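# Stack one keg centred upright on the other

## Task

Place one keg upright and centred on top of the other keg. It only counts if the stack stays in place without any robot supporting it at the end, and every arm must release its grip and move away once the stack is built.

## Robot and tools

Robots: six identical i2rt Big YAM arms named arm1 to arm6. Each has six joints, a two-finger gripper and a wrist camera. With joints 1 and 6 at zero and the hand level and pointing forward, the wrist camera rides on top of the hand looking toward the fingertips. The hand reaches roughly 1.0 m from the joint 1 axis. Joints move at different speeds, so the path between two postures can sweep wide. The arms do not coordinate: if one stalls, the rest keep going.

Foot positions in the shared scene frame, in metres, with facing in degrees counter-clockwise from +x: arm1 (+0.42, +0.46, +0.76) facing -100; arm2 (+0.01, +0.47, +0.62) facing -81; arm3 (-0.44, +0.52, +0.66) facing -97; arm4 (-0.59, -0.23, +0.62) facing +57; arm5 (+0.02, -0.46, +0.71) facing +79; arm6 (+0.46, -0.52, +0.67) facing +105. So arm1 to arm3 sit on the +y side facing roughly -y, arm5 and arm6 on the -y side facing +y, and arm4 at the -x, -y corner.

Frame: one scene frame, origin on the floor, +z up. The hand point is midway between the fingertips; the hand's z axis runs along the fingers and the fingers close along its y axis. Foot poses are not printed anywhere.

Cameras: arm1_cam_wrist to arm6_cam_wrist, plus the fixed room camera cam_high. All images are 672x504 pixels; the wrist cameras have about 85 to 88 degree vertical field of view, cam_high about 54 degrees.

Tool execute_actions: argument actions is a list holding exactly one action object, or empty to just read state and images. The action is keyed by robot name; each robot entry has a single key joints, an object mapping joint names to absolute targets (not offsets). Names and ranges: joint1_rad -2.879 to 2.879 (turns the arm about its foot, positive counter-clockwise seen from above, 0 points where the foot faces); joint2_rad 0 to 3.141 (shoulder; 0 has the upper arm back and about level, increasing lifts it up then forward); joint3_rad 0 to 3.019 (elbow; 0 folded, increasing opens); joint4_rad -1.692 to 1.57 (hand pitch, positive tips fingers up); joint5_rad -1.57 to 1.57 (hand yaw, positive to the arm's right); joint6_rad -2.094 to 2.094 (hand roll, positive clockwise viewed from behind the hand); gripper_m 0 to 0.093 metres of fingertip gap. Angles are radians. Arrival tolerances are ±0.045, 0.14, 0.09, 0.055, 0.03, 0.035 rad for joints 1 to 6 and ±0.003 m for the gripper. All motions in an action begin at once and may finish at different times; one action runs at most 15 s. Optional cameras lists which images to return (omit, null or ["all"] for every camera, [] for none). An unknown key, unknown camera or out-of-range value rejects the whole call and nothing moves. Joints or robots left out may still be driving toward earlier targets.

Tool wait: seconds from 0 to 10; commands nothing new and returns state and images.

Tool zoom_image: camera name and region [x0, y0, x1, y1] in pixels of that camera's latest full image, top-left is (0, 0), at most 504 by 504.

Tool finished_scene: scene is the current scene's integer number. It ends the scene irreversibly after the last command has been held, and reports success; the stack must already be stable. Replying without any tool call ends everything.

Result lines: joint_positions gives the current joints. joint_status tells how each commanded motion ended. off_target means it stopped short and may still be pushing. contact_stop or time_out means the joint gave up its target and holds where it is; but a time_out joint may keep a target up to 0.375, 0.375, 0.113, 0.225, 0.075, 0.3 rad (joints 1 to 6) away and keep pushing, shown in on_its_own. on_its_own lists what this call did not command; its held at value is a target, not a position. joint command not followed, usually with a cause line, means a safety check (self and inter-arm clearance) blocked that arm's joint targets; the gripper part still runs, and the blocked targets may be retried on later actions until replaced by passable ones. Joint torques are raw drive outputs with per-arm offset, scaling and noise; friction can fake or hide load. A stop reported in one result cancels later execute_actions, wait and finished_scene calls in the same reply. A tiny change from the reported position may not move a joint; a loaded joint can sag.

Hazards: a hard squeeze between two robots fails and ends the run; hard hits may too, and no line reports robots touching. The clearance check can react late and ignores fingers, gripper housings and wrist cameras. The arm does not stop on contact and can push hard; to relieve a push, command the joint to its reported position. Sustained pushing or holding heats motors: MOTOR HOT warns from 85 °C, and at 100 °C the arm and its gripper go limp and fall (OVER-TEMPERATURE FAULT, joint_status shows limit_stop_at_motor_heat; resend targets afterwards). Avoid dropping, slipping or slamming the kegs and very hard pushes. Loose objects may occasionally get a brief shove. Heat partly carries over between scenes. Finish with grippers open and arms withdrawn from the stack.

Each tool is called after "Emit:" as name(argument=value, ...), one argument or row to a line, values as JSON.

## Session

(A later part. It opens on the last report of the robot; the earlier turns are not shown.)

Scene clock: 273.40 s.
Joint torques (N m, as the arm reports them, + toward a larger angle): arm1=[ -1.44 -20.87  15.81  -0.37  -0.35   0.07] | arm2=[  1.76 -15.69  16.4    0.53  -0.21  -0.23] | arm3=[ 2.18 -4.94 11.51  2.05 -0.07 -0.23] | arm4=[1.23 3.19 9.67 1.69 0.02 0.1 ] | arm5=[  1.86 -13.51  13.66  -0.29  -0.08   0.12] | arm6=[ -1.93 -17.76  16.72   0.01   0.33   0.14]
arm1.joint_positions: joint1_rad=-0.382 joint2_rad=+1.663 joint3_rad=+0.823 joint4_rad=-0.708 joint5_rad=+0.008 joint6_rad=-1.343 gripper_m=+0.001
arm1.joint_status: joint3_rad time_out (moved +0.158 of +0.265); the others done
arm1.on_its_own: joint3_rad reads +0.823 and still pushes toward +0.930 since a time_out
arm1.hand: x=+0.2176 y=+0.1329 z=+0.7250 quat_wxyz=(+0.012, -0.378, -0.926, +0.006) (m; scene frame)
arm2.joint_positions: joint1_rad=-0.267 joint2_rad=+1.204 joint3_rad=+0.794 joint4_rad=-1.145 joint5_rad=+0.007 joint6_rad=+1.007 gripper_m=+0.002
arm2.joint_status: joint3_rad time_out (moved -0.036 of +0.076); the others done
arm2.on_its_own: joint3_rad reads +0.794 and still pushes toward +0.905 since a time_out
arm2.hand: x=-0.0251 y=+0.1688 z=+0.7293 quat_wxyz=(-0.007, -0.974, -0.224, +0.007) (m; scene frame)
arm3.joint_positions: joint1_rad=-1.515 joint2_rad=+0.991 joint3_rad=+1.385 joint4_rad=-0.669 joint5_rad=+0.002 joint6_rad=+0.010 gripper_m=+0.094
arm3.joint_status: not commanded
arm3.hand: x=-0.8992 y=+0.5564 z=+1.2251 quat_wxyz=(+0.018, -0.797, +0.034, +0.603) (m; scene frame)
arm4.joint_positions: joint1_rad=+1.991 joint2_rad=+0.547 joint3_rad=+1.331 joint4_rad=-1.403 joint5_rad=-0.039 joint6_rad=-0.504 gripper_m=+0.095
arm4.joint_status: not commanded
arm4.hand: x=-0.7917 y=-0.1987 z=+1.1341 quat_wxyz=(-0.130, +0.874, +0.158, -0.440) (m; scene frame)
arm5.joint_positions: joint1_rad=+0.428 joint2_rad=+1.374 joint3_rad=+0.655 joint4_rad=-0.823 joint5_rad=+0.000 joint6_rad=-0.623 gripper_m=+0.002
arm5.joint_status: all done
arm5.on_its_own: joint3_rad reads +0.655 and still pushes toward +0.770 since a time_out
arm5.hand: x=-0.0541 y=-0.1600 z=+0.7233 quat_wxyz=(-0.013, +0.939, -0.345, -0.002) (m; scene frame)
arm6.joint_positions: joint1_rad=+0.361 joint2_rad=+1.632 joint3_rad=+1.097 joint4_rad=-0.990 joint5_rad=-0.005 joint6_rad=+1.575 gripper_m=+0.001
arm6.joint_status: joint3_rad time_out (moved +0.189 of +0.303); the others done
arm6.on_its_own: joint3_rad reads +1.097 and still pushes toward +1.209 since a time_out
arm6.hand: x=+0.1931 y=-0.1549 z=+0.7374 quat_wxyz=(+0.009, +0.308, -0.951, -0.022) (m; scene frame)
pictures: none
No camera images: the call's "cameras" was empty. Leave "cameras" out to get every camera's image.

Emit:
execute_actions(
  actions=[
    {"arm1":{"joints":{"joint1_rad":-0.648,"joint2_rad":1.72,"joint3_rad":1.22,"joint4_rad":-0.82,"joint6_rad":-1.61}},"arm2":{"joints":{"joint1_rad":-0.698,"joint2_rad":1.245,"joint3_rad":1.02,"joint4_rad":-1.125,"joint6_rad":0.56}},"arm5":{"joints":{"joint1_rad":0.841,"joint2_rad":1.4,"joint3_rad":0.945,"joint4_rad":-0.86,"joint6_rad":-0.21}},"arm6":{"joints":{"joint1_rad":0.578,"joint2_rad":1.77,"joint3_rad":1.535,"joint4_rad":-1.095,"joint6_rad":1.79}},"arm4":{"joints":{"joint2_rad":0.05,"joint3_rad":0.3,"joint4_rad":-0.75,"joint6_rad":0}},"arm3":{"joints":{"joint2_rad":0.05,"joint3_rad":0.3,"joint4_rad":-0.5}}},
  ],
  cameras=["cam_high"],
)

Scene clock: 284.53 s.
Joint torques (N m, as the arm reports them, + toward a larger angle): arm1=[ -1.6  -26.98  15.92  -0.52  -0.12   0.07] | arm2=[  1.89 -19.22  16.37   0.43  -0.52  -0.14] | arm3=[ 2.42  1.78 11.86  2.04 -0.06 -0.17] | arm4=[ 1.33  3.77 10.64  2.18  0.04  0.19] | arm5=[  1.96 -17.89  13.09  -0.17  -0.18   0.11] | arm6=[ -2.02 -23.66  16.38  -0.05   0.     0.09]
arm1.joint_positions: joint1_rad=-0.652 joint2_rad=+1.861 joint3_rad=+1.121 joint4_rad=-0.806 joint5_rad=+0.001 joint6_rad=-1.612 gripper_m=+0.001
arm1.joint_status: joint2_rad time_out (moved +0.198 of +0.057); joint3_rad time_out (moved +0.298 of +0.397); the others done
arm1.on_its_own: joint2_rad reads +1.861 and still pushes toward +1.720 since a time_out; joint3_rad reads +1.121 and still pushes toward +1.220 since a time_out
arm1.hand: x=+0.0665 y=+0.1303 z=+0.7258 quat_wxyz=(+0.012, -0.378, -0.926, +0.006) (m; scene frame)
arm2.joint_positions: joint1_rad=-0.709 joint2_rad=+1.340 joint3_rad=+0.907 joint4_rad=-1.119 joint5_rad=+0.012 joint6_rad=+0.563 gripper_m=+0.002
arm2.joint_status: joint3_rad time_out (moved +0.114 of +0.226); the others done
arm2.on_its_own: joint3_rad reads +0.907 and still pushes toward +1.020 since a time_out
arm2.hand: x=-0.1774 y=+0.1717 z=+0.7277 quat_wxyz=(-0.003, -0.974, -0.225, +0.012) (m; scene frame)
arm3.joint_positions: joint1_rad=-1.515 joint2_rad=+0.060 joint3_rad=+0.287 joint4_rad=-0.510 joint5_rad=+0.002 joint6_rad=+0.010 gripper_m=+0.094
arm3.joint_status: all done
arm3.hand: x=-0.6953 y=+0.5402 z=+0.8991 quat_wxyz=(+0.018, -0.799, +0.035, +0.600) (m; scene frame)
arm4.joint_positions: joint1_rad=+1.991 joint2_rad=+0.048 joint3_rad=+0.291 joint4_rad=-0.771 joint5_rad=-0.039 joint6_rad=-0.016 gripper_m=+0.095
arm4.joint_status: all done
arm4.hand: x=-0.8175 y=-0.1974 z=+0.8062 quat_wxyz=(-0.024, +0.865, -0.056, -0.498) (m; scene frame)
arm5.joint_positions: joint1_rad=+0.829 joint2_rad=+1.542 joint3_rad=+0.840 joint4_rad=-0.846 joint5_rad=+0.003 joint6_rad=-0.222 gripper_m=+0.002
arm5.joint_status: joint2_rad time_out (moved +0.168 of +0.026); joint3_rad time_out (moved +0.185 of +0.290); the others done
arm5.on_its_own: joint2_rad reads +1.542 and still pushes toward +1.400 since a time_out; joint3_rad reads +0.840 and still pushes toward +0.945 since a time_out
arm5.hand: x=-0.2054 y=-0.1587 z=+0.7221 quat_wxyz=(-0.009, +0.939, -0.345, -0.003) (m; scene frame)
arm6.joint_positions: joint1_rad=+0.586 joint2_rad=+1.870 joint3_rad=+1.432 joint4_rad=-1.084 joint5_rad=+0.003 joint6_rad=+1.801 gripper_m=+0.001
arm6.joint_status: joint3_rad time_out (moved +0.335 of +0.438); the others done
arm6.on_its_own: joint3_rad reads +1.432 and still pushes toward +1.535 since a time_out
arm6.hand: x=+0.0409 y=-0.1548 z=+0.7382 quat_wxyz=(+0.011, +0.307, -0.951, -0.023) (m; scene frame)
pictures: cam_high
Images, in order (width x height): cam_high 672x504.

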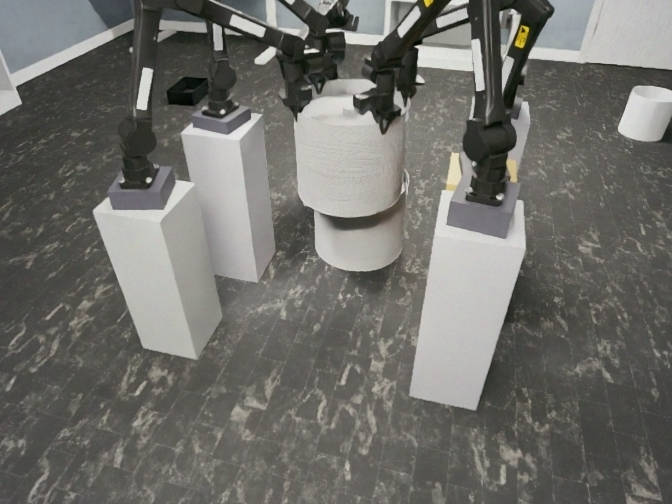

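Emit:
execute_actions(
  actions=[
    {"arm4":{"joints":{"joint1_rad":0.75,"joint5_rad":1.0}},"arm3":{"joints":{"joint1_rad":-0.4,"joint5_rad":-0.7}}},
  ],
  cameras=[],
)

Emit:
execute_actions(
  actions=[
    {"arm1":{"joints":{"joint1_rad":-0.82,"joint2_rad":1.94,"joint3_rad":1.625,"joint4_rad":-0.98,"joint6_rad":-1.78}},"arm2":{"joints":{"joint1_rad":-0.985,"joint2_rad":1.455,"joint3_rad":1.275,"joint4_rad":-1.14,"joint6_rad":0.28}},"arm5":{"joints":{"joint1_rad":1.1,"joint2_rad":1.6,"joint3_rad":1.255,"joint4_rad":-0.935,"joint6_rad":0.045}},"arm6":{"joints":{"joint1_rad":0.728,"joint2_rad":2.05,"joint3_rad":2.02,"joint4_rad":-1.275,"joint6_rad":1.945}}},
  ],
)

Scene clock: 296.93 s.
Joint torques (N m, as the arm reports them, + toward a larger angle): arm1=[ -1.62 -27.    15.9   -0.53  -0.13   0.07] | arm2=[  2.08 -19.38  16.12   0.28  -0.43  -0.16] | arm3=[ 1.44  1.46 11.83  1.99 -0.23 -0.22] | arm4=[ 0.04  3.99 10.45  1.92  0.41  0.24] | arm5=[  2.11 -17.96  13.    -0.19  -0.16   0.11] | arm6=[ -1.93 -23.63  16.39  -0.05   0.     0.09]
arm1.joint_positions: joint1_rad=-0.652 joint2_rad=+1.861 joint3_rad=+1.121 joint4_rad=-0.806 joint5_rad=+0.001 joint6_rad=-1.612 gripper_m=+0.001
arm1.joint_status: not commanded
arm1.on_its_own: joint2_rad reads +1.861 and still pushes toward +1.720 since a time_out; joint3_rad reads +1.121 and still pushes toward +1.220 since a time_out
arm1.hand: x=+0.0665 y=+0.1303 z=+0.7258 quat_wxyz=(+0.012, -0.378, -0.926, +0.006) (m; scene frame)
arm2.joint_positions: joint1_rad=-0.709 joint2_rad=+1.340 joint3_rad=+0.907 joint4_rad=-1.119 joint5_rad=+0.012 joint6_rad=+0.563 gripper_m=+0.002
arm2.joint_status: not commanded
arm2.on_its_own: joint3_rad reads +0.907 and still pushes toward +1.020 since a time_out
arm2.hand: x=-0.1774 y=+0.1717 z=+0.7277 quat_wxyz=(-0.003, -0.974, -0.225, +0.012) (m; scene frame)
arm3.joint_positions: joint1_rad=-0.413 joint2_rad=+0.060 joint3_rad=+0.287 joint4_rad=-0.510 joint5_rad=-0.697 joint6_rad=+0.009 gripper_m=+0.094
arm3.joint_status: all done
arm3.hand: x=-0.4577 y=+0.2778 z=+0.9111 quat_wxyz=(-0.518, -0.554, -0.546, +0.356) (m; scene frame)
arm4.joint_positions: joint1_rad=+0.757 joint2_rad=+0.048 joint3_rad=+0.291 joint4_rad=-0.768 joint5_rad=+0.998 joint6_rad=-0.014 gripper_m=+0.095
arm4.joint_status: all done
arm4.hand: x=-0.4749 y=-0.0433 z=+0.8442 quat_wxyz=(-0.598, +0.436, -0.670, -0.062) (m; scene frame)
arm5.joint_positions: joint1_rad=+0.829 joint2_rad=+1.542 joint3_rad=+0.840 joint4_rad=-0.846 joint5_rad=+0.003 joint6_rad=-0.222 gripper_m=+0.002
arm5.joint_status: not commanded
arm5.on_its_own: joint2_rad reads +1.542 and still pushes toward +1.400 since a time_out; joint3_rad reads +0.840 and still pushes toward +0.945 since a time_out
arm5.hand: x=-0.2054 y=-0.1587 z=+0.7221 quat_wxyz=(-0.009, +0.939, -0.345, -0.003) (m; scene frame)
arm6.joint_positions: joint1_rad=+0.586 joint2_rad=+1.870 joint3_rad=+1.432 joint4_rad=-1.084 joint5_rad=+0.003 joint6_rad=+1.801 gripper_m=+0.001
arm6.joint_status: not commanded
arm6.on_its_own: joint3_rad reads +1.432 and still pushes toward +1.535 since a time_out
arm6.hand: x=+0.0409 y=-0.1548 z=+0.7382 quat_wxyz=(+0.011, +0.307, -0.951, -0.023) (m; scene frame)
pictures: none
No camera images: the call's "cameras" was empty. Leave "cameras" out to get every camera's image.

Scene clock: 299.53 s.
Joint torques (N m, as the arm reports them, + toward a larger angle): arm1=[ -2.49 -33.25  17.74  -1.16  -0.04  -0.01] | arm2=[  1.52 -27.2   16.33   0.11  -0.39  -0.17] | arm3=[ 1.41  1.3  11.71  2.13 -0.26 -0.23] | arm4=[ 0.01  3.91 10.49  1.9   0.4   0.24] | arm5=[  3.59 -23.81  13.81  -0.3   -0.3    0.19] | arm6=[ -1.36 -29.    17.74  -0.4   -0.35   0.13]
arm1.joint_positions: joint1_rad=-0.815 joint2_rad=+2.104 joint3_rad=+1.516 joint4_rad=-0.952 joint5_rad=-0.001 joint6_rad=-1.775 gripper_m=+0.001
arm1.joint_status: joint2_rad time_out (moved +0.243 of +0.079); joint3_rad time_out (moved +0.395 of +0.504); the others done
arm1.on_its_own: joint2_rad reads +2.104 and still pushes toward +1.940 since a time_out; joint3_rad reads +1.516 and still pushes toward +1.625 since a time_out
arm1.hand: x=-0.0772 y=+0.1278 z=+0.7207 quat_wxyz=(+0.015, -0.378, -0.926, +0.008) (m; scene frame)
arm2.joint_positions: joint1_rad=-0.992 joint2_rad=+1.585 joint3_rad=+1.152 joint4_rad=-1.130 joint5_rad=+0.009 joint6_rad=+0.281 gripper_m=+0.002
arm2.joint_status: joint3_rad time_out (moved +0.245 of +0.368); the others done
arm2.on_its_own: joint3_rad reads +1.152 and still pushes toward +1.265 since a time_out
arm2.hand: x=-0.3206 y=+0.1744 z=+0.7214 quat_wxyz=(+0.001, -0.974, -0.224, +0.006) (m; scene frame)
arm3.joint_positions: joint1_rad=-0.413 joint2_rad=+0.060 joint3_rad=+0.287 joint4_rad=-0.510 joint5_rad=-0.697 joint6_rad=+0.009 gripper_m=+0.094
arm3.joint_status: not commanded
arm3.hand: x=-0.4577 y=+0.2778 z=+0.9111 quat_wxyz=(-0.518, -0.554, -0.546, +0.356) (m; scene frame)
arm4.joint_positions: joint1_rad=+0.757 joint2_rad=+0.048 joint3_rad=+0.291 joint4_rad=-0.768 joint5_rad=+0.998 joint6_rad=-0.014 gripper_m=+0.095
arm4.joint_status: not commanded
arm4.hand: x=-0.4749 y=-0.0433 z=+0.8442 quat_wxyz=(-0.598, +0.436, -0.670, -0.062) (m; scene frame)
arm5.joint_positions: joint1_rad=+1.074 joint2_rad=+1.778 joint3_rad=+1.141 joint4_rad=-0.919 joint5_rad=+0.007 joint6_rad=+0.025 gripper_m=+0.002
arm5.joint_status: joint2_rad time_out (moved +0.236 of +0.058); joint3_rad time_out (moved +0.301 of +0.415); the others done
arm5.on_its_own: joint2_rad reads +1.778 and still pushes toward +1.600 since a time_out; joint3_rad reads +1.141 and still pushes toward +1.254 since a time_out
arm5.hand: x=-0.3493 y=-0.1582 z=+0.7158 quat_wxyz=(-0.007, +0.938, -0.346, +0.000) (m; scene frame)
arm6.joint_positions: joint1_rad=+0.730 joint2_rad=+2.165 joint3_rad=+1.899 joint4_rad=-1.256 joint5_rad=+0.011 joint6_rad=+1.948 gripper_m=+0.001
arm6.joint_status: joint3_rad time_out (moved +0.467 of +0.588); the others done
arm6.on_its_own: joint3_rad reads +1.899 and still pushes toward +2.011 since a time_out
arm6.hand: x=-0.1025 y=-0.1555 z=+0.7334 quat_wxyz=(+0.010, +0.306, -0.952, -0.023) (m; scene frame)
pictures: arm1_cam_wrist, arm2_cam_wrist, arm3_cam_wrist, arm4_cam_wrist, arm5_cam_wrist, arm6_cam_wrist, cam_high
Images, in order (width x height): arm1_cam_wrist 672x504, arm2_cam_wrist 672x504, arm3_cam_wrist 672x504, arm4_cam_wrist 672x504, arm5_cam_wrist 672x504, arm6_cam_wrist 672x504, cam_high 672x504.

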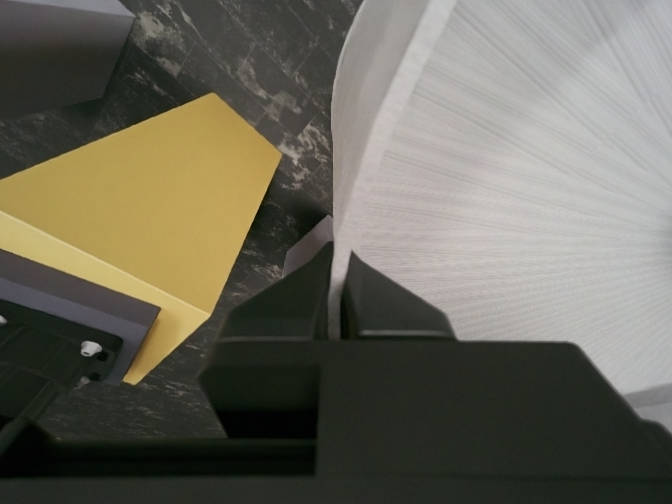

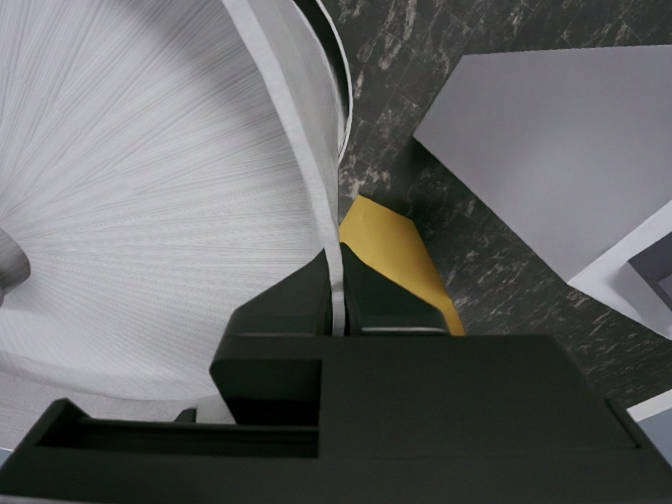

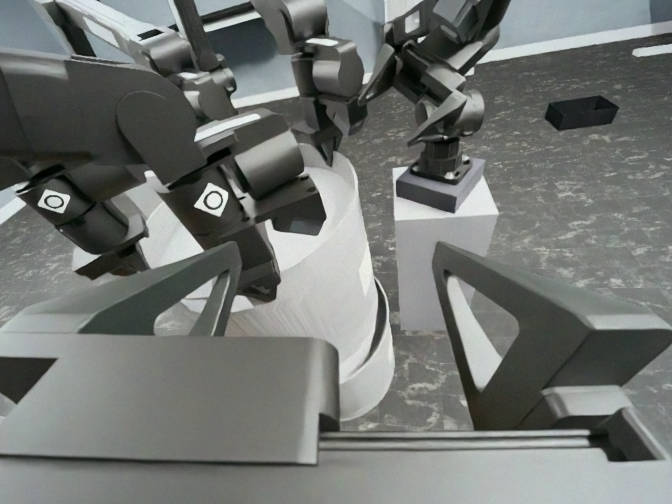

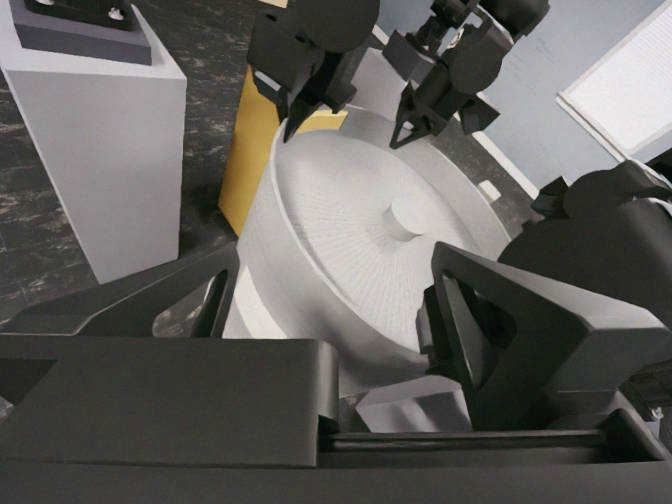

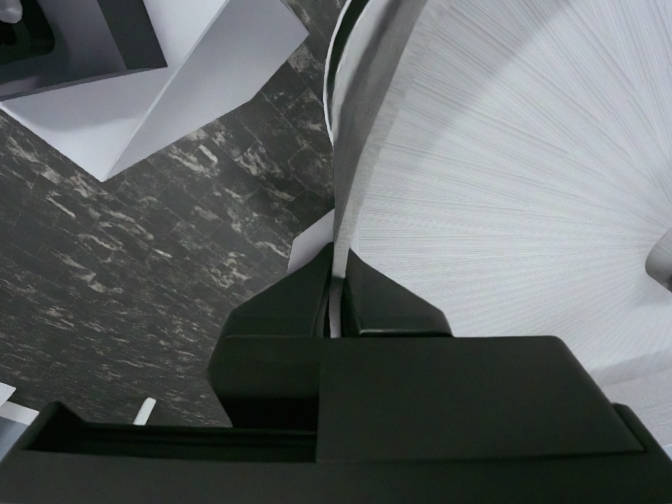

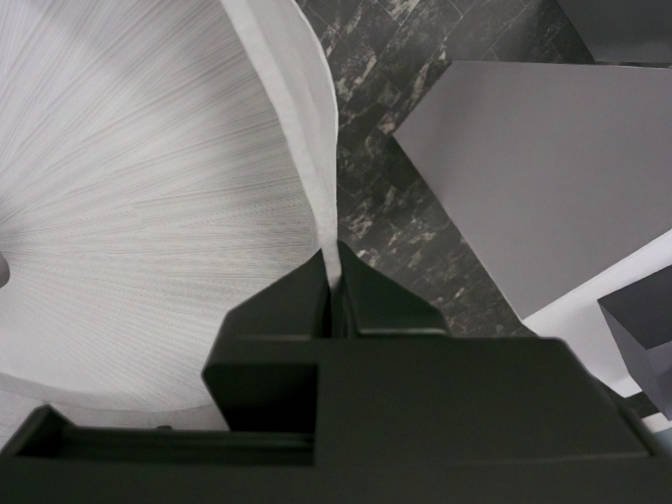

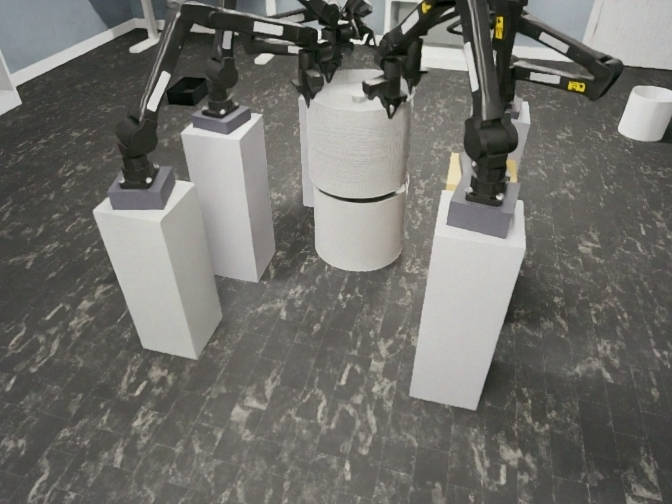

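Emit:
execute_actions(
  actions=[
    {"arm3":{"joints":{"joint5_rad":0,"joint1_rad":-0.6}},"arm4":{"joints":{"joint5_rad":0,"joint1_rad":0.95}},"arm1":{"joints":{"joint1_rad":-0.862,"joint2_rad":2.02,"joint3_rad":1.725,"joint4_rad":-0.98,"joint6_rad":-1.82}},"arm2":{"joints":{"joint1_rad":-1.05,"joint2_rad":1.52,"joint3_rad":1.315,"joint4_rad":-1.105,"joint6_rad":0.215}},"arm5":{"joints":{"joint1_rad":1.13,"joint2_rad":1.685,"joint3_rad":1.345,"joint4_rad":-0.92,"joint6_rad":0.07}},"arm6":{"joints":{"joint1_rad":0.745,"joint2_rad":2.16,"joint3_rad":2.18,"joint4_rad":-1.305,"joint6_rad":1.965}}},
  ],
  cameras=["arm1_cam_wrist","arm2_cam_wrist","arm5_cam_wrist","arm6_cam_wrist","cam_high"],
)

Scene clock: 318.10 s.
Joint torques (N m, as the arm reports them, + toward a larger angle): arm1=[ -2.97 -32.79  18.03  -0.72   0.04  -0.12] | arm2=[  0.15 -27.78  16.03  -0.05  -0.24  -0.4 ] | arm3=[-0.58  1.1  11.72  2.38  0.12 -0.2 ] | arm4=[ 1.05  3.71 10.66  2.11 -0.03  0.2 ] | arm5=[  4.77 -24.82  13.69  -0.9   -0.42   0.24] | arm6=[ -0.39 -29.24  17.71   0.09  -0.5    0.25]
arm1.joint_positions: joint1_rad=-0.848 joint2_rad=+2.170 joint3_rad=+1.579 joint4_rad=-0.963 joint5_rad=-0.004 joint6_rad=-1.804 gripper_m=+0.001
arm1.joint_status: joint2_rad time_out (moved +0.066 of -0.084); joint3_rad time_out (moved +0.063 of +0.209); the others done
arm1.on_its_own: joint2_rad reads +2.170 and still pushes toward +2.020 since a time_out; joint3_rad reads +1.579 and still pushes toward +1.691 since a time_out
arm1.hand: x=-0.1004 y=+0.1366 z=+0.7030 quat_wxyz=(+0.010, -0.380, -0.925, +0.003) (m; scene frame)
arm2.joint_positions: joint1_rad=-1.045 joint2_rad=+1.641 joint3_rad=+1.158 joint4_rad=-1.094 joint5_rad=+0.006 joint6_rad=+0.234 gripper_m=+0.002
arm2.joint_status: joint3_rad time_out (moved +0.006 of +0.163); the others done
arm2.on_its_own: joint3_rad reads +1.158 and still pushes toward +1.270 since a time_out
arm2.hand: x=-0.3424 y=+0.1858 z=+0.6996 quat_wxyz=(+0.003, -0.975, -0.222, -0.001) (m; scene frame)
arm3.joint_positions: joint1_rad=-0.590 joint2_rad=+0.060 joint3_rad=+0.287 joint4_rad=-0.510 joint5_rad=-0.004 joint6_rad=+0.008 gripper_m=+0.094
arm3.joint_status: all done
arm3.hand: x=-0.6084 y=+0.3280 z=+0.8999 quat_wxyz=(-0.253, -0.728, -0.327, +0.546) (m; scene frame)
arm4.joint_positions: joint1_rad=+0.945 joint2_rad=+0.048 joint3_rad=+0.291 joint4_rad=-0.768 joint5_rad=+0.002 joint6_rad=-0.014 gripper_m=+0.095
arm4.joint_status: all done
arm4.hand: x=-0.6703 y=-0.0126 z=+0.8049 quat_wxyz=(-0.284, +0.717, -0.490, -0.407) (m; scene frame)
arm5.joint_positions: joint1_rad=+1.087 joint2_rad=+1.864 joint3_rad=+1.200 joint4_rad=-0.888 joint5_rad=+0.010 joint6_rad=+0.042 gripper_m=+0.002
arm5.joint_status: joint2_rad time_out (moved +0.086 of -0.093); joint3_rad time_out (moved +0.059 of +0.204); the others done
arm5.on_its_own: joint2_rad reads +1.864 and still pushes toward +1.685 since a time_out; joint3_rad reads +1.200 and still pushes toward +1.312 since a time_out
arm5.hand: x=-0.3722 y=-0.1475 z=+0.6935 quat_wxyz=(-0.009, +0.938, -0.348, -0.001) (m; scene frame)
arm6.joint_positions: joint1_rad=+0.737 joint2_rad=+2.266 joint3_rad=+2.028 joint4_rad=-1.298 joint5_rad=+0.015 joint6_rad=+1.958 gripper_m=+0.001
arm6.joint_status: joint3_rad time_out (moved +0.130 of +0.281); the others done
arm6.on_its_own: joint3_rad reads +2.028 and still pushes toward +2.141 since a time_out
arm6.hand: x=-0.1265 y=-0.1450 z=+0.7157 quat_wxyz=(+0.005, +0.304, -0.952, -0.019) (m; scene frame)
pictures: arm1_cam_wrist, arm2_cam_wrist, arm5_cam_wrist, arm6_cam_wrist, cam_high
Images, in order (width x height): arm1_cam_wrist 672x504, arm2_cam_wrist 672x504, arm5_cam_wrist 672x504, arm6_cam_wrist 672x504, cam_high 672x504.

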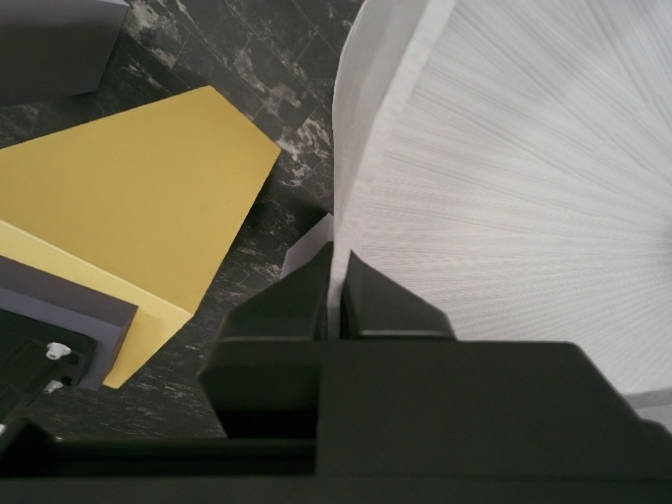

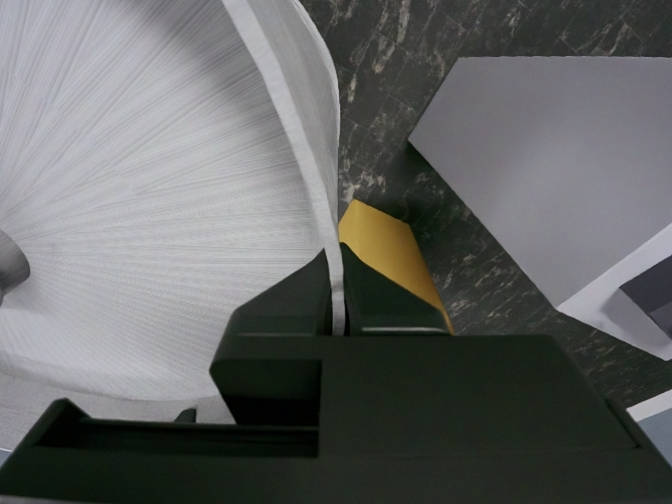

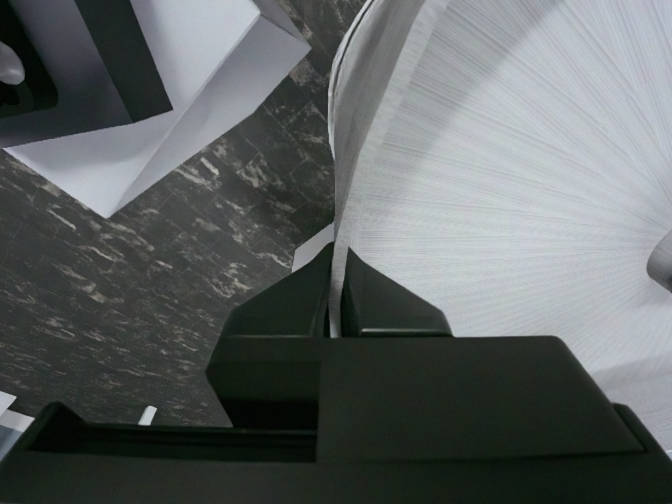

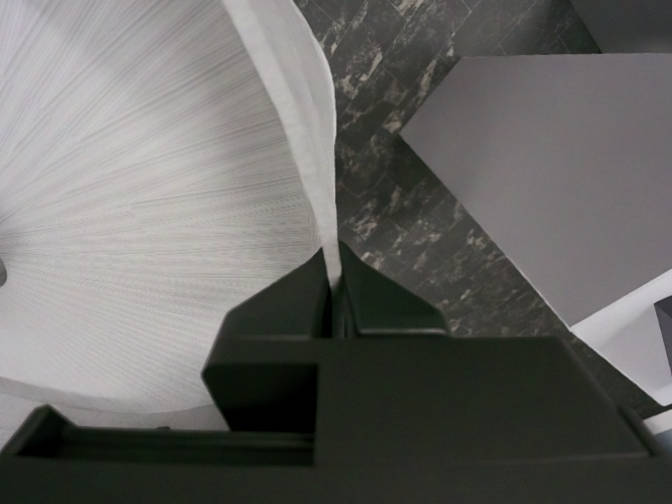

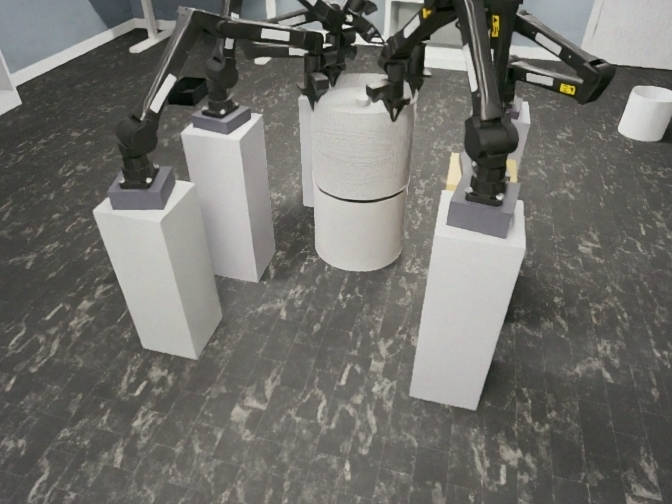

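Within ~5 mm; lowering via the shoulders moves it slightly outward, as needed.

Emit:
execute_actions(
  actions=[
    {"arm1":{"joints":{"joint2_rad":2.085,"joint4_rad":-0.93}},"arm2":{"joints":{"joint2_rad":1.59,"joint4_rad":-1.04}},"arm5":{"joints":{"joint2_rad":1.73,"joint4_rad":-0.87}},"arm6":{"joints":{"joint2_rad":2.21,"joint4_rad":-1.27}}},
  ],
  cameras=["arm1_cam_wrist","arm2_cam_wrist","arm5_cam_wrist","arm6_cam_wrist","cam_high"],
)

Scene clock: 333.30 s.
Joint torques (N m, as the arm reports them, + toward a larger angle): arm1=[ -2.89 -30.88  17.43  -0.65   0.09  -0.07] | arm2=[  0.7  -26.11  15.73   1.04  -0.07  -0.28] | arm3=[-0.1   1.33 11.85  2.22  0.14 -0.18] | arm4=[ 0.96  3.69 10.7   2.11 -0.05  0.19] | arm5=[  3.72 -24.2   13.49   0.06  -0.17   0.21] | arm6=[ -0.98 -27.62  17.66   0.69  -0.22   0.26]
arm1.joint_positions: joint1_rad=-0.848 joint2_rad=+2.209 joint3_rad=+1.584 joint4_rad=-0.913 joint5_rad=-0.005 joint6_rad=-1.809 gripper_m=+0.001
arm1.joint_status: all done
arm1.on_its_own: joint3_rad reads +1.584 and still pushes toward +1.691 since a time_out
arm1.hand: x=-0.1065 y=+0.1333 z=+0.6815 quat_wxyz=(+0.014, -0.378, -0.926, +0.010) (m; scene frame)
arm2.joint_positions: joint1_rad=-1.047 joint2_rad=+1.690 joint3_rad=+1.159 joint4_rad=-1.051 joint5_rad=+0.002 joint6_rad=+0.227 gripper_m=+0.002
arm2.joint_status: all done
arm2.on_its_own: joint3_rad reads +1.159 and still pushes toward +1.270 since a time_out
arm2.hand: x=-0.3489 y=+0.1813 z=+0.6786 quat_wxyz=(+0.002, -0.974, -0.224, -0.004) (m; scene frame)
arm3.joint_positions: joint1_rad=-0.590 joint2_rad=+0.060 joint3_rad=+0.287 joint4_rad=-0.510 joint5_rad=-0.004 joint6_rad=+0.008 gripper_m=+0.094
arm3.joint_status: not commanded
arm3.hand: x=-0.6084 y=+0.3280 z=+0.8999 quat_wxyz=(-0.253, -0.728, -0.327, +0.546) (m; scene frame)
arm4.joint_positions: joint1_rad=+0.945 joint2_rad=+0.048 joint3_rad=+0.291 joint4_rad=-0.768 joint5_rad=+0.002 joint6_rad=-0.014 gripper_m=+0.095
arm4.joint_status: not commanded
arm4.hand: x=-0.6703 y=-0.0126 z=+0.8049 quat_wxyz=(-0.284, +0.717, -0.490, -0.407) (m; scene frame)
arm5.joint_positions: joint1_rad=+1.099 joint2_rad=+1.899 joint3_rad=+1.200 joint4_rad=-0.863 joint5_rad=+0.004 joint6_rad=+0.047 gripper_m=+0.002
arm5.joint_status: joint2_rad time_out (moved +0.035 of -0.134); the others done
arm5.on_its_own: joint2_rad reads +1.899 and still pushes toward +1.730 since a time_out; joint3_rad reads +1.200 and still pushes toward +1.312 since a time_out
arm5.hand: x=-0.3771 y=-0.1523 z=+0.6768 quat_wxyz=(-0.004, +0.939, -0.345, +0.003) (m; scene frame)
arm6.joint_positions: joint1_rad=+0.743 joint2_rad=+2.293 joint3_rad=+2.028 joint4_rad=-1.277 joint5_rad=+0.008 joint6_rad=+1.958 gripper_m=+0.001
arm6.joint_status: all done
arm6.on_its_own: joint3_rad reads +2.028 and still pushes toward +2.141 since a time_out
arm6.hand: x=-0.1315 y=-0.1481 z=+0.6975 quat_wxyz=(+0.006, +0.307, -0.951, -0.015) (m; scene frame)
pictures: arm1_cam_wrist, arm2_cam_wrist, arm5_cam_wrist, arm6_cam_wrist, cam_high
Images, in order (width x height): arm1_cam_wrist 672x504, arm2_cam_wrist 672x504, arm5_cam_wrist 672x504, arm6_cam_wrist 672x504, cam_high 672x504.

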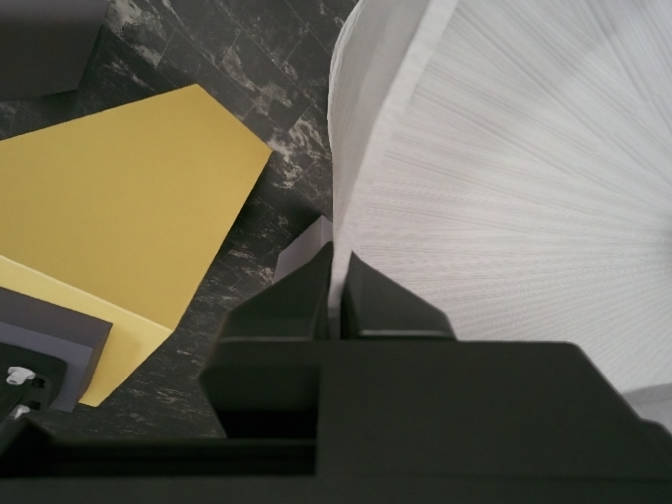

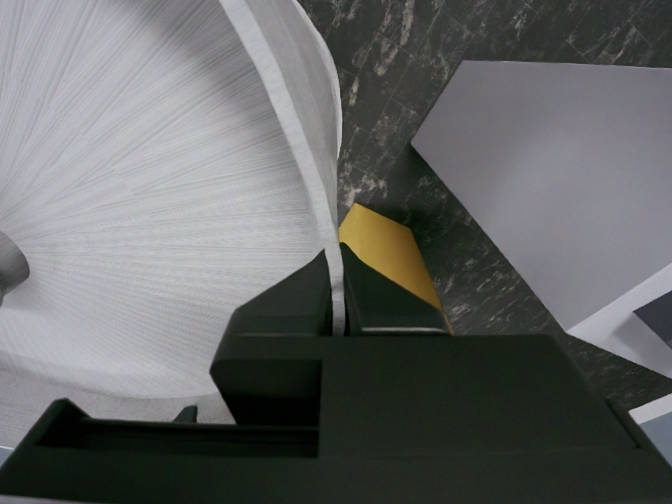

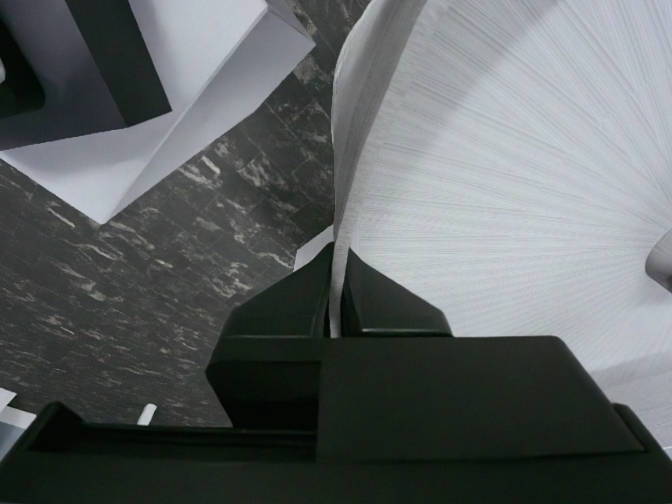

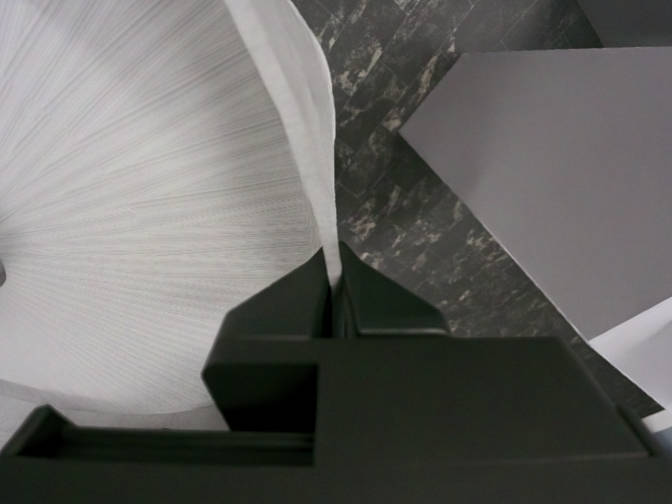

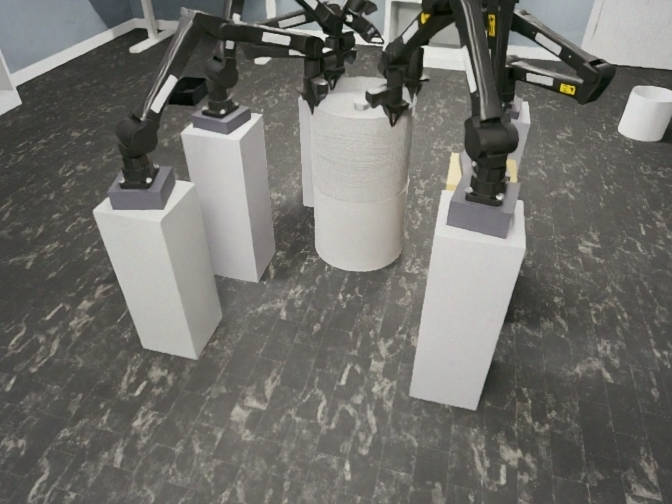

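Emit:
execute_actions(
  actions=[
    {"arm1":{"joints":{"joint2_rad":2.19,"joint3_rad":1.61}},"arm2":{"joints":{"joint2_rad":1.675,"joint3_rad":1.19}},"arm5":{"joints":{"joint1_rad":1.105,"joint2_rad":1.875,"joint3_rad":1.23}},"arm6":{"joints":{"joint2_rad":2.28,"joint3_rad":2.06}}},
  ],
  cameras=[],
)

Emit:
execute_actions(
  actions=[
    {"arm1":{"joints":{"gripper_m":0.093}},"arm2":{"joints":{"gripper_m":0.093}},"arm5":{"joints":{"gripper_m":0.093}},"arm6":{"joints":{"gripper_m":0.093}}},
  ],
  cameras=[],
)

Emit:
execute_actions(
  actions=[
    {"arm1":{"joints":{"joint2_rad":1.3}},"arm2":{"joints":{"joint2_rad":1.2}},"arm5":{"joints":{"joint2_rad":1.3}},"arm6":{"joints":{"joint2_rad":1.4}}},
  ],
  cameras=["cam_high"],
)

Emit:
finished_scene(
  scene=1,
)

Scene clock: 348.77 s.
Joint torques (N m, as the arm reports them, + toward a larger angle): arm1=[ -2.91 -22.57  10.49  -0.56   0.09  -0.08] | arm2=[  1.22 -17.42   9.67   1.01  -0.06  -0.25] | arm3=[-0.1   1.21 11.9   2.35  0.13 -0.19] | arm4=[ 1.17  3.83 10.69  2.14 -0.03  0.2 ] | arm5=[  1.6  -15.6    8.21   0.13  -0.13   0.21] | arm6=[ -0.96 -22.24  11.3    0.68  -0.22   0.25]
arm1.joint_positions: joint1_rad=-0.848 joint2_rad=+2.214 joint3_rad=+1.584 joint4_rad=-0.915 joint5_rad=-0.005 joint6_rad=-1.809 gripper_m=+0.001
arm1.joint_status: all done
arm1.hand: x=-0.1051 y=+0.1342 z=+0.6783 quat_wxyz=(+0.012, -0.378, -0.926, +0.007) (m; scene frame)
arm2.joint_positions: joint1_rad=-1.047 joint2_rad=+1.693 joint3_rad=+1.158 joint4_rad=-1.051 joint5_rad=+0.002 joint6_rad=+0.227 gripper_m=+0.002
arm2.joint_status: all done
arm2.hand: x=-0.3484 y=+0.1816 z=+0.6770 quat_wxyz=(+0.003, -0.974, -0.224, -0.006) (m; scene frame)
arm3.joint_positions: joint1_rad=-0.590 joint2_rad=+0.060 joint3_rad=+0.287 joint4_rad=-0.510 joint5_rad=-0.004 joint6_rad=+0.008 gripper_m=+0.094
arm3.joint_status: not commanded
arm3.hand: x=-0.6084 y=+0.3280 z=+0.8999 quat_wxyz=(-0.253, -0.728, -0.327, +0.546) (m; scene frame)
arm4.joint_positions: joint1_rad=+0.945 joint2_rad=+0.048 joint3_rad=+0.291 joint4_rad=-0.768 joint5_rad=+0.002 joint6_rad=-0.014 gripper_m=+0.095
arm4.joint_status: not commanded
arm4.hand: x=-0.6703 y=-0.0126 z=+0.8049 quat_wxyz=(-0.284, +0.717, -0.490, -0.407) (m; scene frame)
arm5.joint_positions: joint1_rad=+1.098 joint2_rad=+1.904 joint3_rad=+1.197 joint4_rad=-0.863 joint5_rad=+0.003 joint6_rad=+0.047 gripper_m=+0.002
arm5.joint_status: all done
arm5.hand: x=-0.3753 y=-0.1534 z=+0.6737 quat_wxyz=(-0.002, +0.939, -0.345, +0.006) (m; scene frame)
arm6.joint_positions: joint1_rad=+0.743 joint2_rad=+2.296 joint3_rad=+2.026 joint4_rad=-1.277 joint5_rad=+0.008 joint6_rad=+1.958 gripper_m=+0.001
arm6.joint_status: all done
arm6.hand: x=-0.1305 y=-0.1488 z=+0.6947 quat_wxyz=(+0.004, +0.307, -0.951, -0.013) (m; scene frame)
pictures: none
No camera images: the call's "cameras" was empty. Leave "cameras" out to get every camera's image.

Scene clock: 349.60 s.
Joint torques (N m, as the arm reports them, + toward a larger angle): arm1=[ -2.8  -20.54  10.75  -0.18   0.01  -0.07] | arm2=[  0.95 -17.57   9.68   1.05  -0.07  -0.26] | arm3=[ 0.56  1.3  11.84  2.17  0.15 -0.18] | arm4=[ 1.13  3.52 10.69  2.14 -0.04  0.19] | arm5=[  1.59 -14.62   8.17   0.19  -0.12   0.1 ] | arm6=[ -0.71 -22.11  11.38   0.67  -0.03   0.25]
arm1.joint_positions: joint1_rad=-0.851 joint2_rad=+2.187 joint3_rad=+1.584 joint4_rad=-0.922 joint5_rad=-0.003 joint6_rad=-1.809 gripper_m=+0.093
arm1.joint_status: all done
arm1.hand: x=-0.1090 y=+0.1336 z=+0.6942 quat_wxyz=(+0.019, -0.379, -0.925, +0.014) (m; scene frame)
arm2.joint_positions: joint1_rad=-1.047 joint2_rad=+1.690 joint3_rad=+1.159 joint4_rad=-1.051 joint5_rad=+0.001 joint6_rad=+0.227 gripper_m=+0.093
arm2.joint_status: all done
arm2.hand: x=-0.3488 y=+0.1812 z=+0.6786 quat_wxyz=(+0.002, -0.974, -0.224, -0.004) (m; scene frame)
arm3.joint_positions: joint1_rad=-0.590 joint2_rad=+0.060 joint3_rad=+0.287 joint4_rad=-0.510 joint5_rad=-0.004 joint6_rad=+0.008 gripper_m=+0.094
arm3.joint_status: not commanded
arm3.hand: x=-0.6084 y=+0.3280 z=+0.8999 quat_wxyz=(-0.253, -0.728, -0.327, +0.546) (m; scene frame)
arm4.joint_positions: joint1_rad=+0.945 joint2_rad=+0.048 joint3_rad=+0.291 joint4_rad=-0.768 joint5_rad=+0.002 joint6_rad=-0.014 gripper_m=+0.095
arm4.joint_status: not commanded
arm4.hand: x=-0.6703 y=-0.0126 z=+0.8049 quat_wxyz=(-0.284, +0.717, -0.490, -0.407) (m; scene frame)
arm5.joint_positions: joint1_rad=+1.098 joint2_rad=+1.890 joint3_rad=+1.198 joint4_rad=-0.864 joint5_rad=+0.002 joint6_rad=+0.061 gripper_m=+0.093
arm5.joint_status: all done
arm5.hand: x=-0.3775 y=-0.1522 z=+0.6807 quat_wxyz=(-0.004, +0.936, -0.351, -0.001) (m; scene frame)
arm6.joint_positions: joint1_rad=+0.743 joint2_rad=+2.295 joint3_rad=+2.026 joint4_rad=-1.277 joint5_rad=+0.004 joint6_rad=+1.958 gripper_m=+0.093
arm6.joint_status: all done
arm6.hand: x=-0.1311 y=-0.1493 z=+0.6954 quat_wxyz=(+0.006, +0.308, -0.951, -0.012) (m; scene frame)
pictures: none
No camera images: the call's "cameras" was empty. Leave "cameras" out to get every camera's image.

Scene clock: 351.63 s.
Joint torques (N m, as the arm reports them, + toward a larger angle): arm1=[ -2.66 -10.16  11.8    1.63   0.03   0.01] | arm2=[ 0.58 -9.09 11.54  1.67 -0.03 -0.23] | arm3=[-0.56  2.05 11.92  2.41  0.14 -0.19] | arm4=[ 1.1   3.68 10.67  2.13 -0.04  0.19] | arm5=[ 1.7  -8.37 10.47  1.36 -0.11  0.09] | arm6=[ -0.91 -10.45  10.14   2.19  -0.05   0.19]
arm1.joint_positions: joint1_rad=-0.851 joint2_rad=+1.300 joint3_rad=+1.605 joint4_rad=-0.924 joint5_rad=-0.003 joint6_rad=-1.809 gripper_m=+0.093
arm1.joint_status: all done
arm1.hand: x=-0.0440 y=+0.1631 z=+1.2421 quat_wxyz=(+0.274, -0.333, -0.824, +0.367) (m; scene frame)
arm2.joint_positions: joint1_rad=-1.047 joint2_rad=+1.198 joint3_rad=+1.159 joint4_rad=-1.051 joint5_rad=+0.001 joint6_rad=+0.227 gripper_m=+0.093
arm2.joint_status: all done
arm2.hand: x=-0.3344 y=+0.1932 z=+0.8942 quat_wxyz=(-0.105, -0.946, -0.218, +0.215) (m; scene frame)
arm3.joint_positions: joint1_rad=-0.590 joint2_rad=+0.060 joint3_rad=+0.287 joint4_rad=-0.510 joint5_rad=-0.004 joint6_rad=+0.008 gripper_m=+0.094
arm3.joint_status: not commanded
arm3.hand: x=-0.6084 y=+0.3280 z=+0.8999 quat_wxyz=(-0.253, -0.728, -0.327, +0.546) (m; scene frame)
arm4.joint_positions: joint1_rad=+0.945 joint2_rad=+0.048 joint3_rad=+0.291 joint4_rad=-0.768 joint5_rad=+0.002 joint6_rad=-0.014 gripper_m=+0.095
arm4.joint_status: not commanded
arm4.hand: x=-0.6703 y=-0.0126 z=+0.8049 quat_wxyz=(-0.284, +0.717, -0.490, -0.407) (m; scene frame)
arm5.joint_positions: joint1_rad=+1.098 joint2_rad=+1.296 joint3_rad=+1.205 joint4_rad=-0.864 joint5_rad=+0.002 joint6_rad=+0.062 gripper_m=+0.093
arm5.joint_status: all done
arm5.hand: x=-0.3842 y=-0.1491 z=+0.9791 quat_wxyz=(-0.091, +0.894, -0.335, -0.283) (m; scene frame)
arm6.joint_positions: joint1_rad=+0.743 joint2_rad=+1.408 joint3_rad=+2.042 joint4_rad=-1.277 joint5_rad=+0.003 joint6_rad=+1.958 gripper_m=+0.093
arm6.joint_status: all done
arm6.hand: x=+0.0096 y=-0.2390 z=+1.2675 quat_wxyz=(+0.287, +0.275, -0.851, -0.345) (m; scene frame)
pictures: cam_high
Images, in order (width x height): cam_high 672x504.

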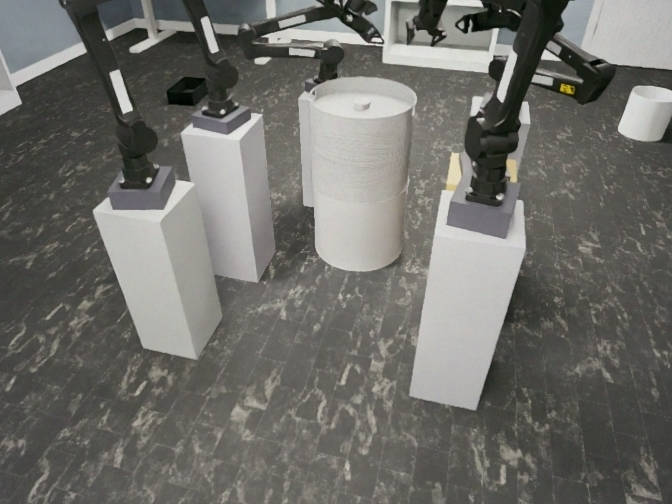

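The scene is finished: the task was done.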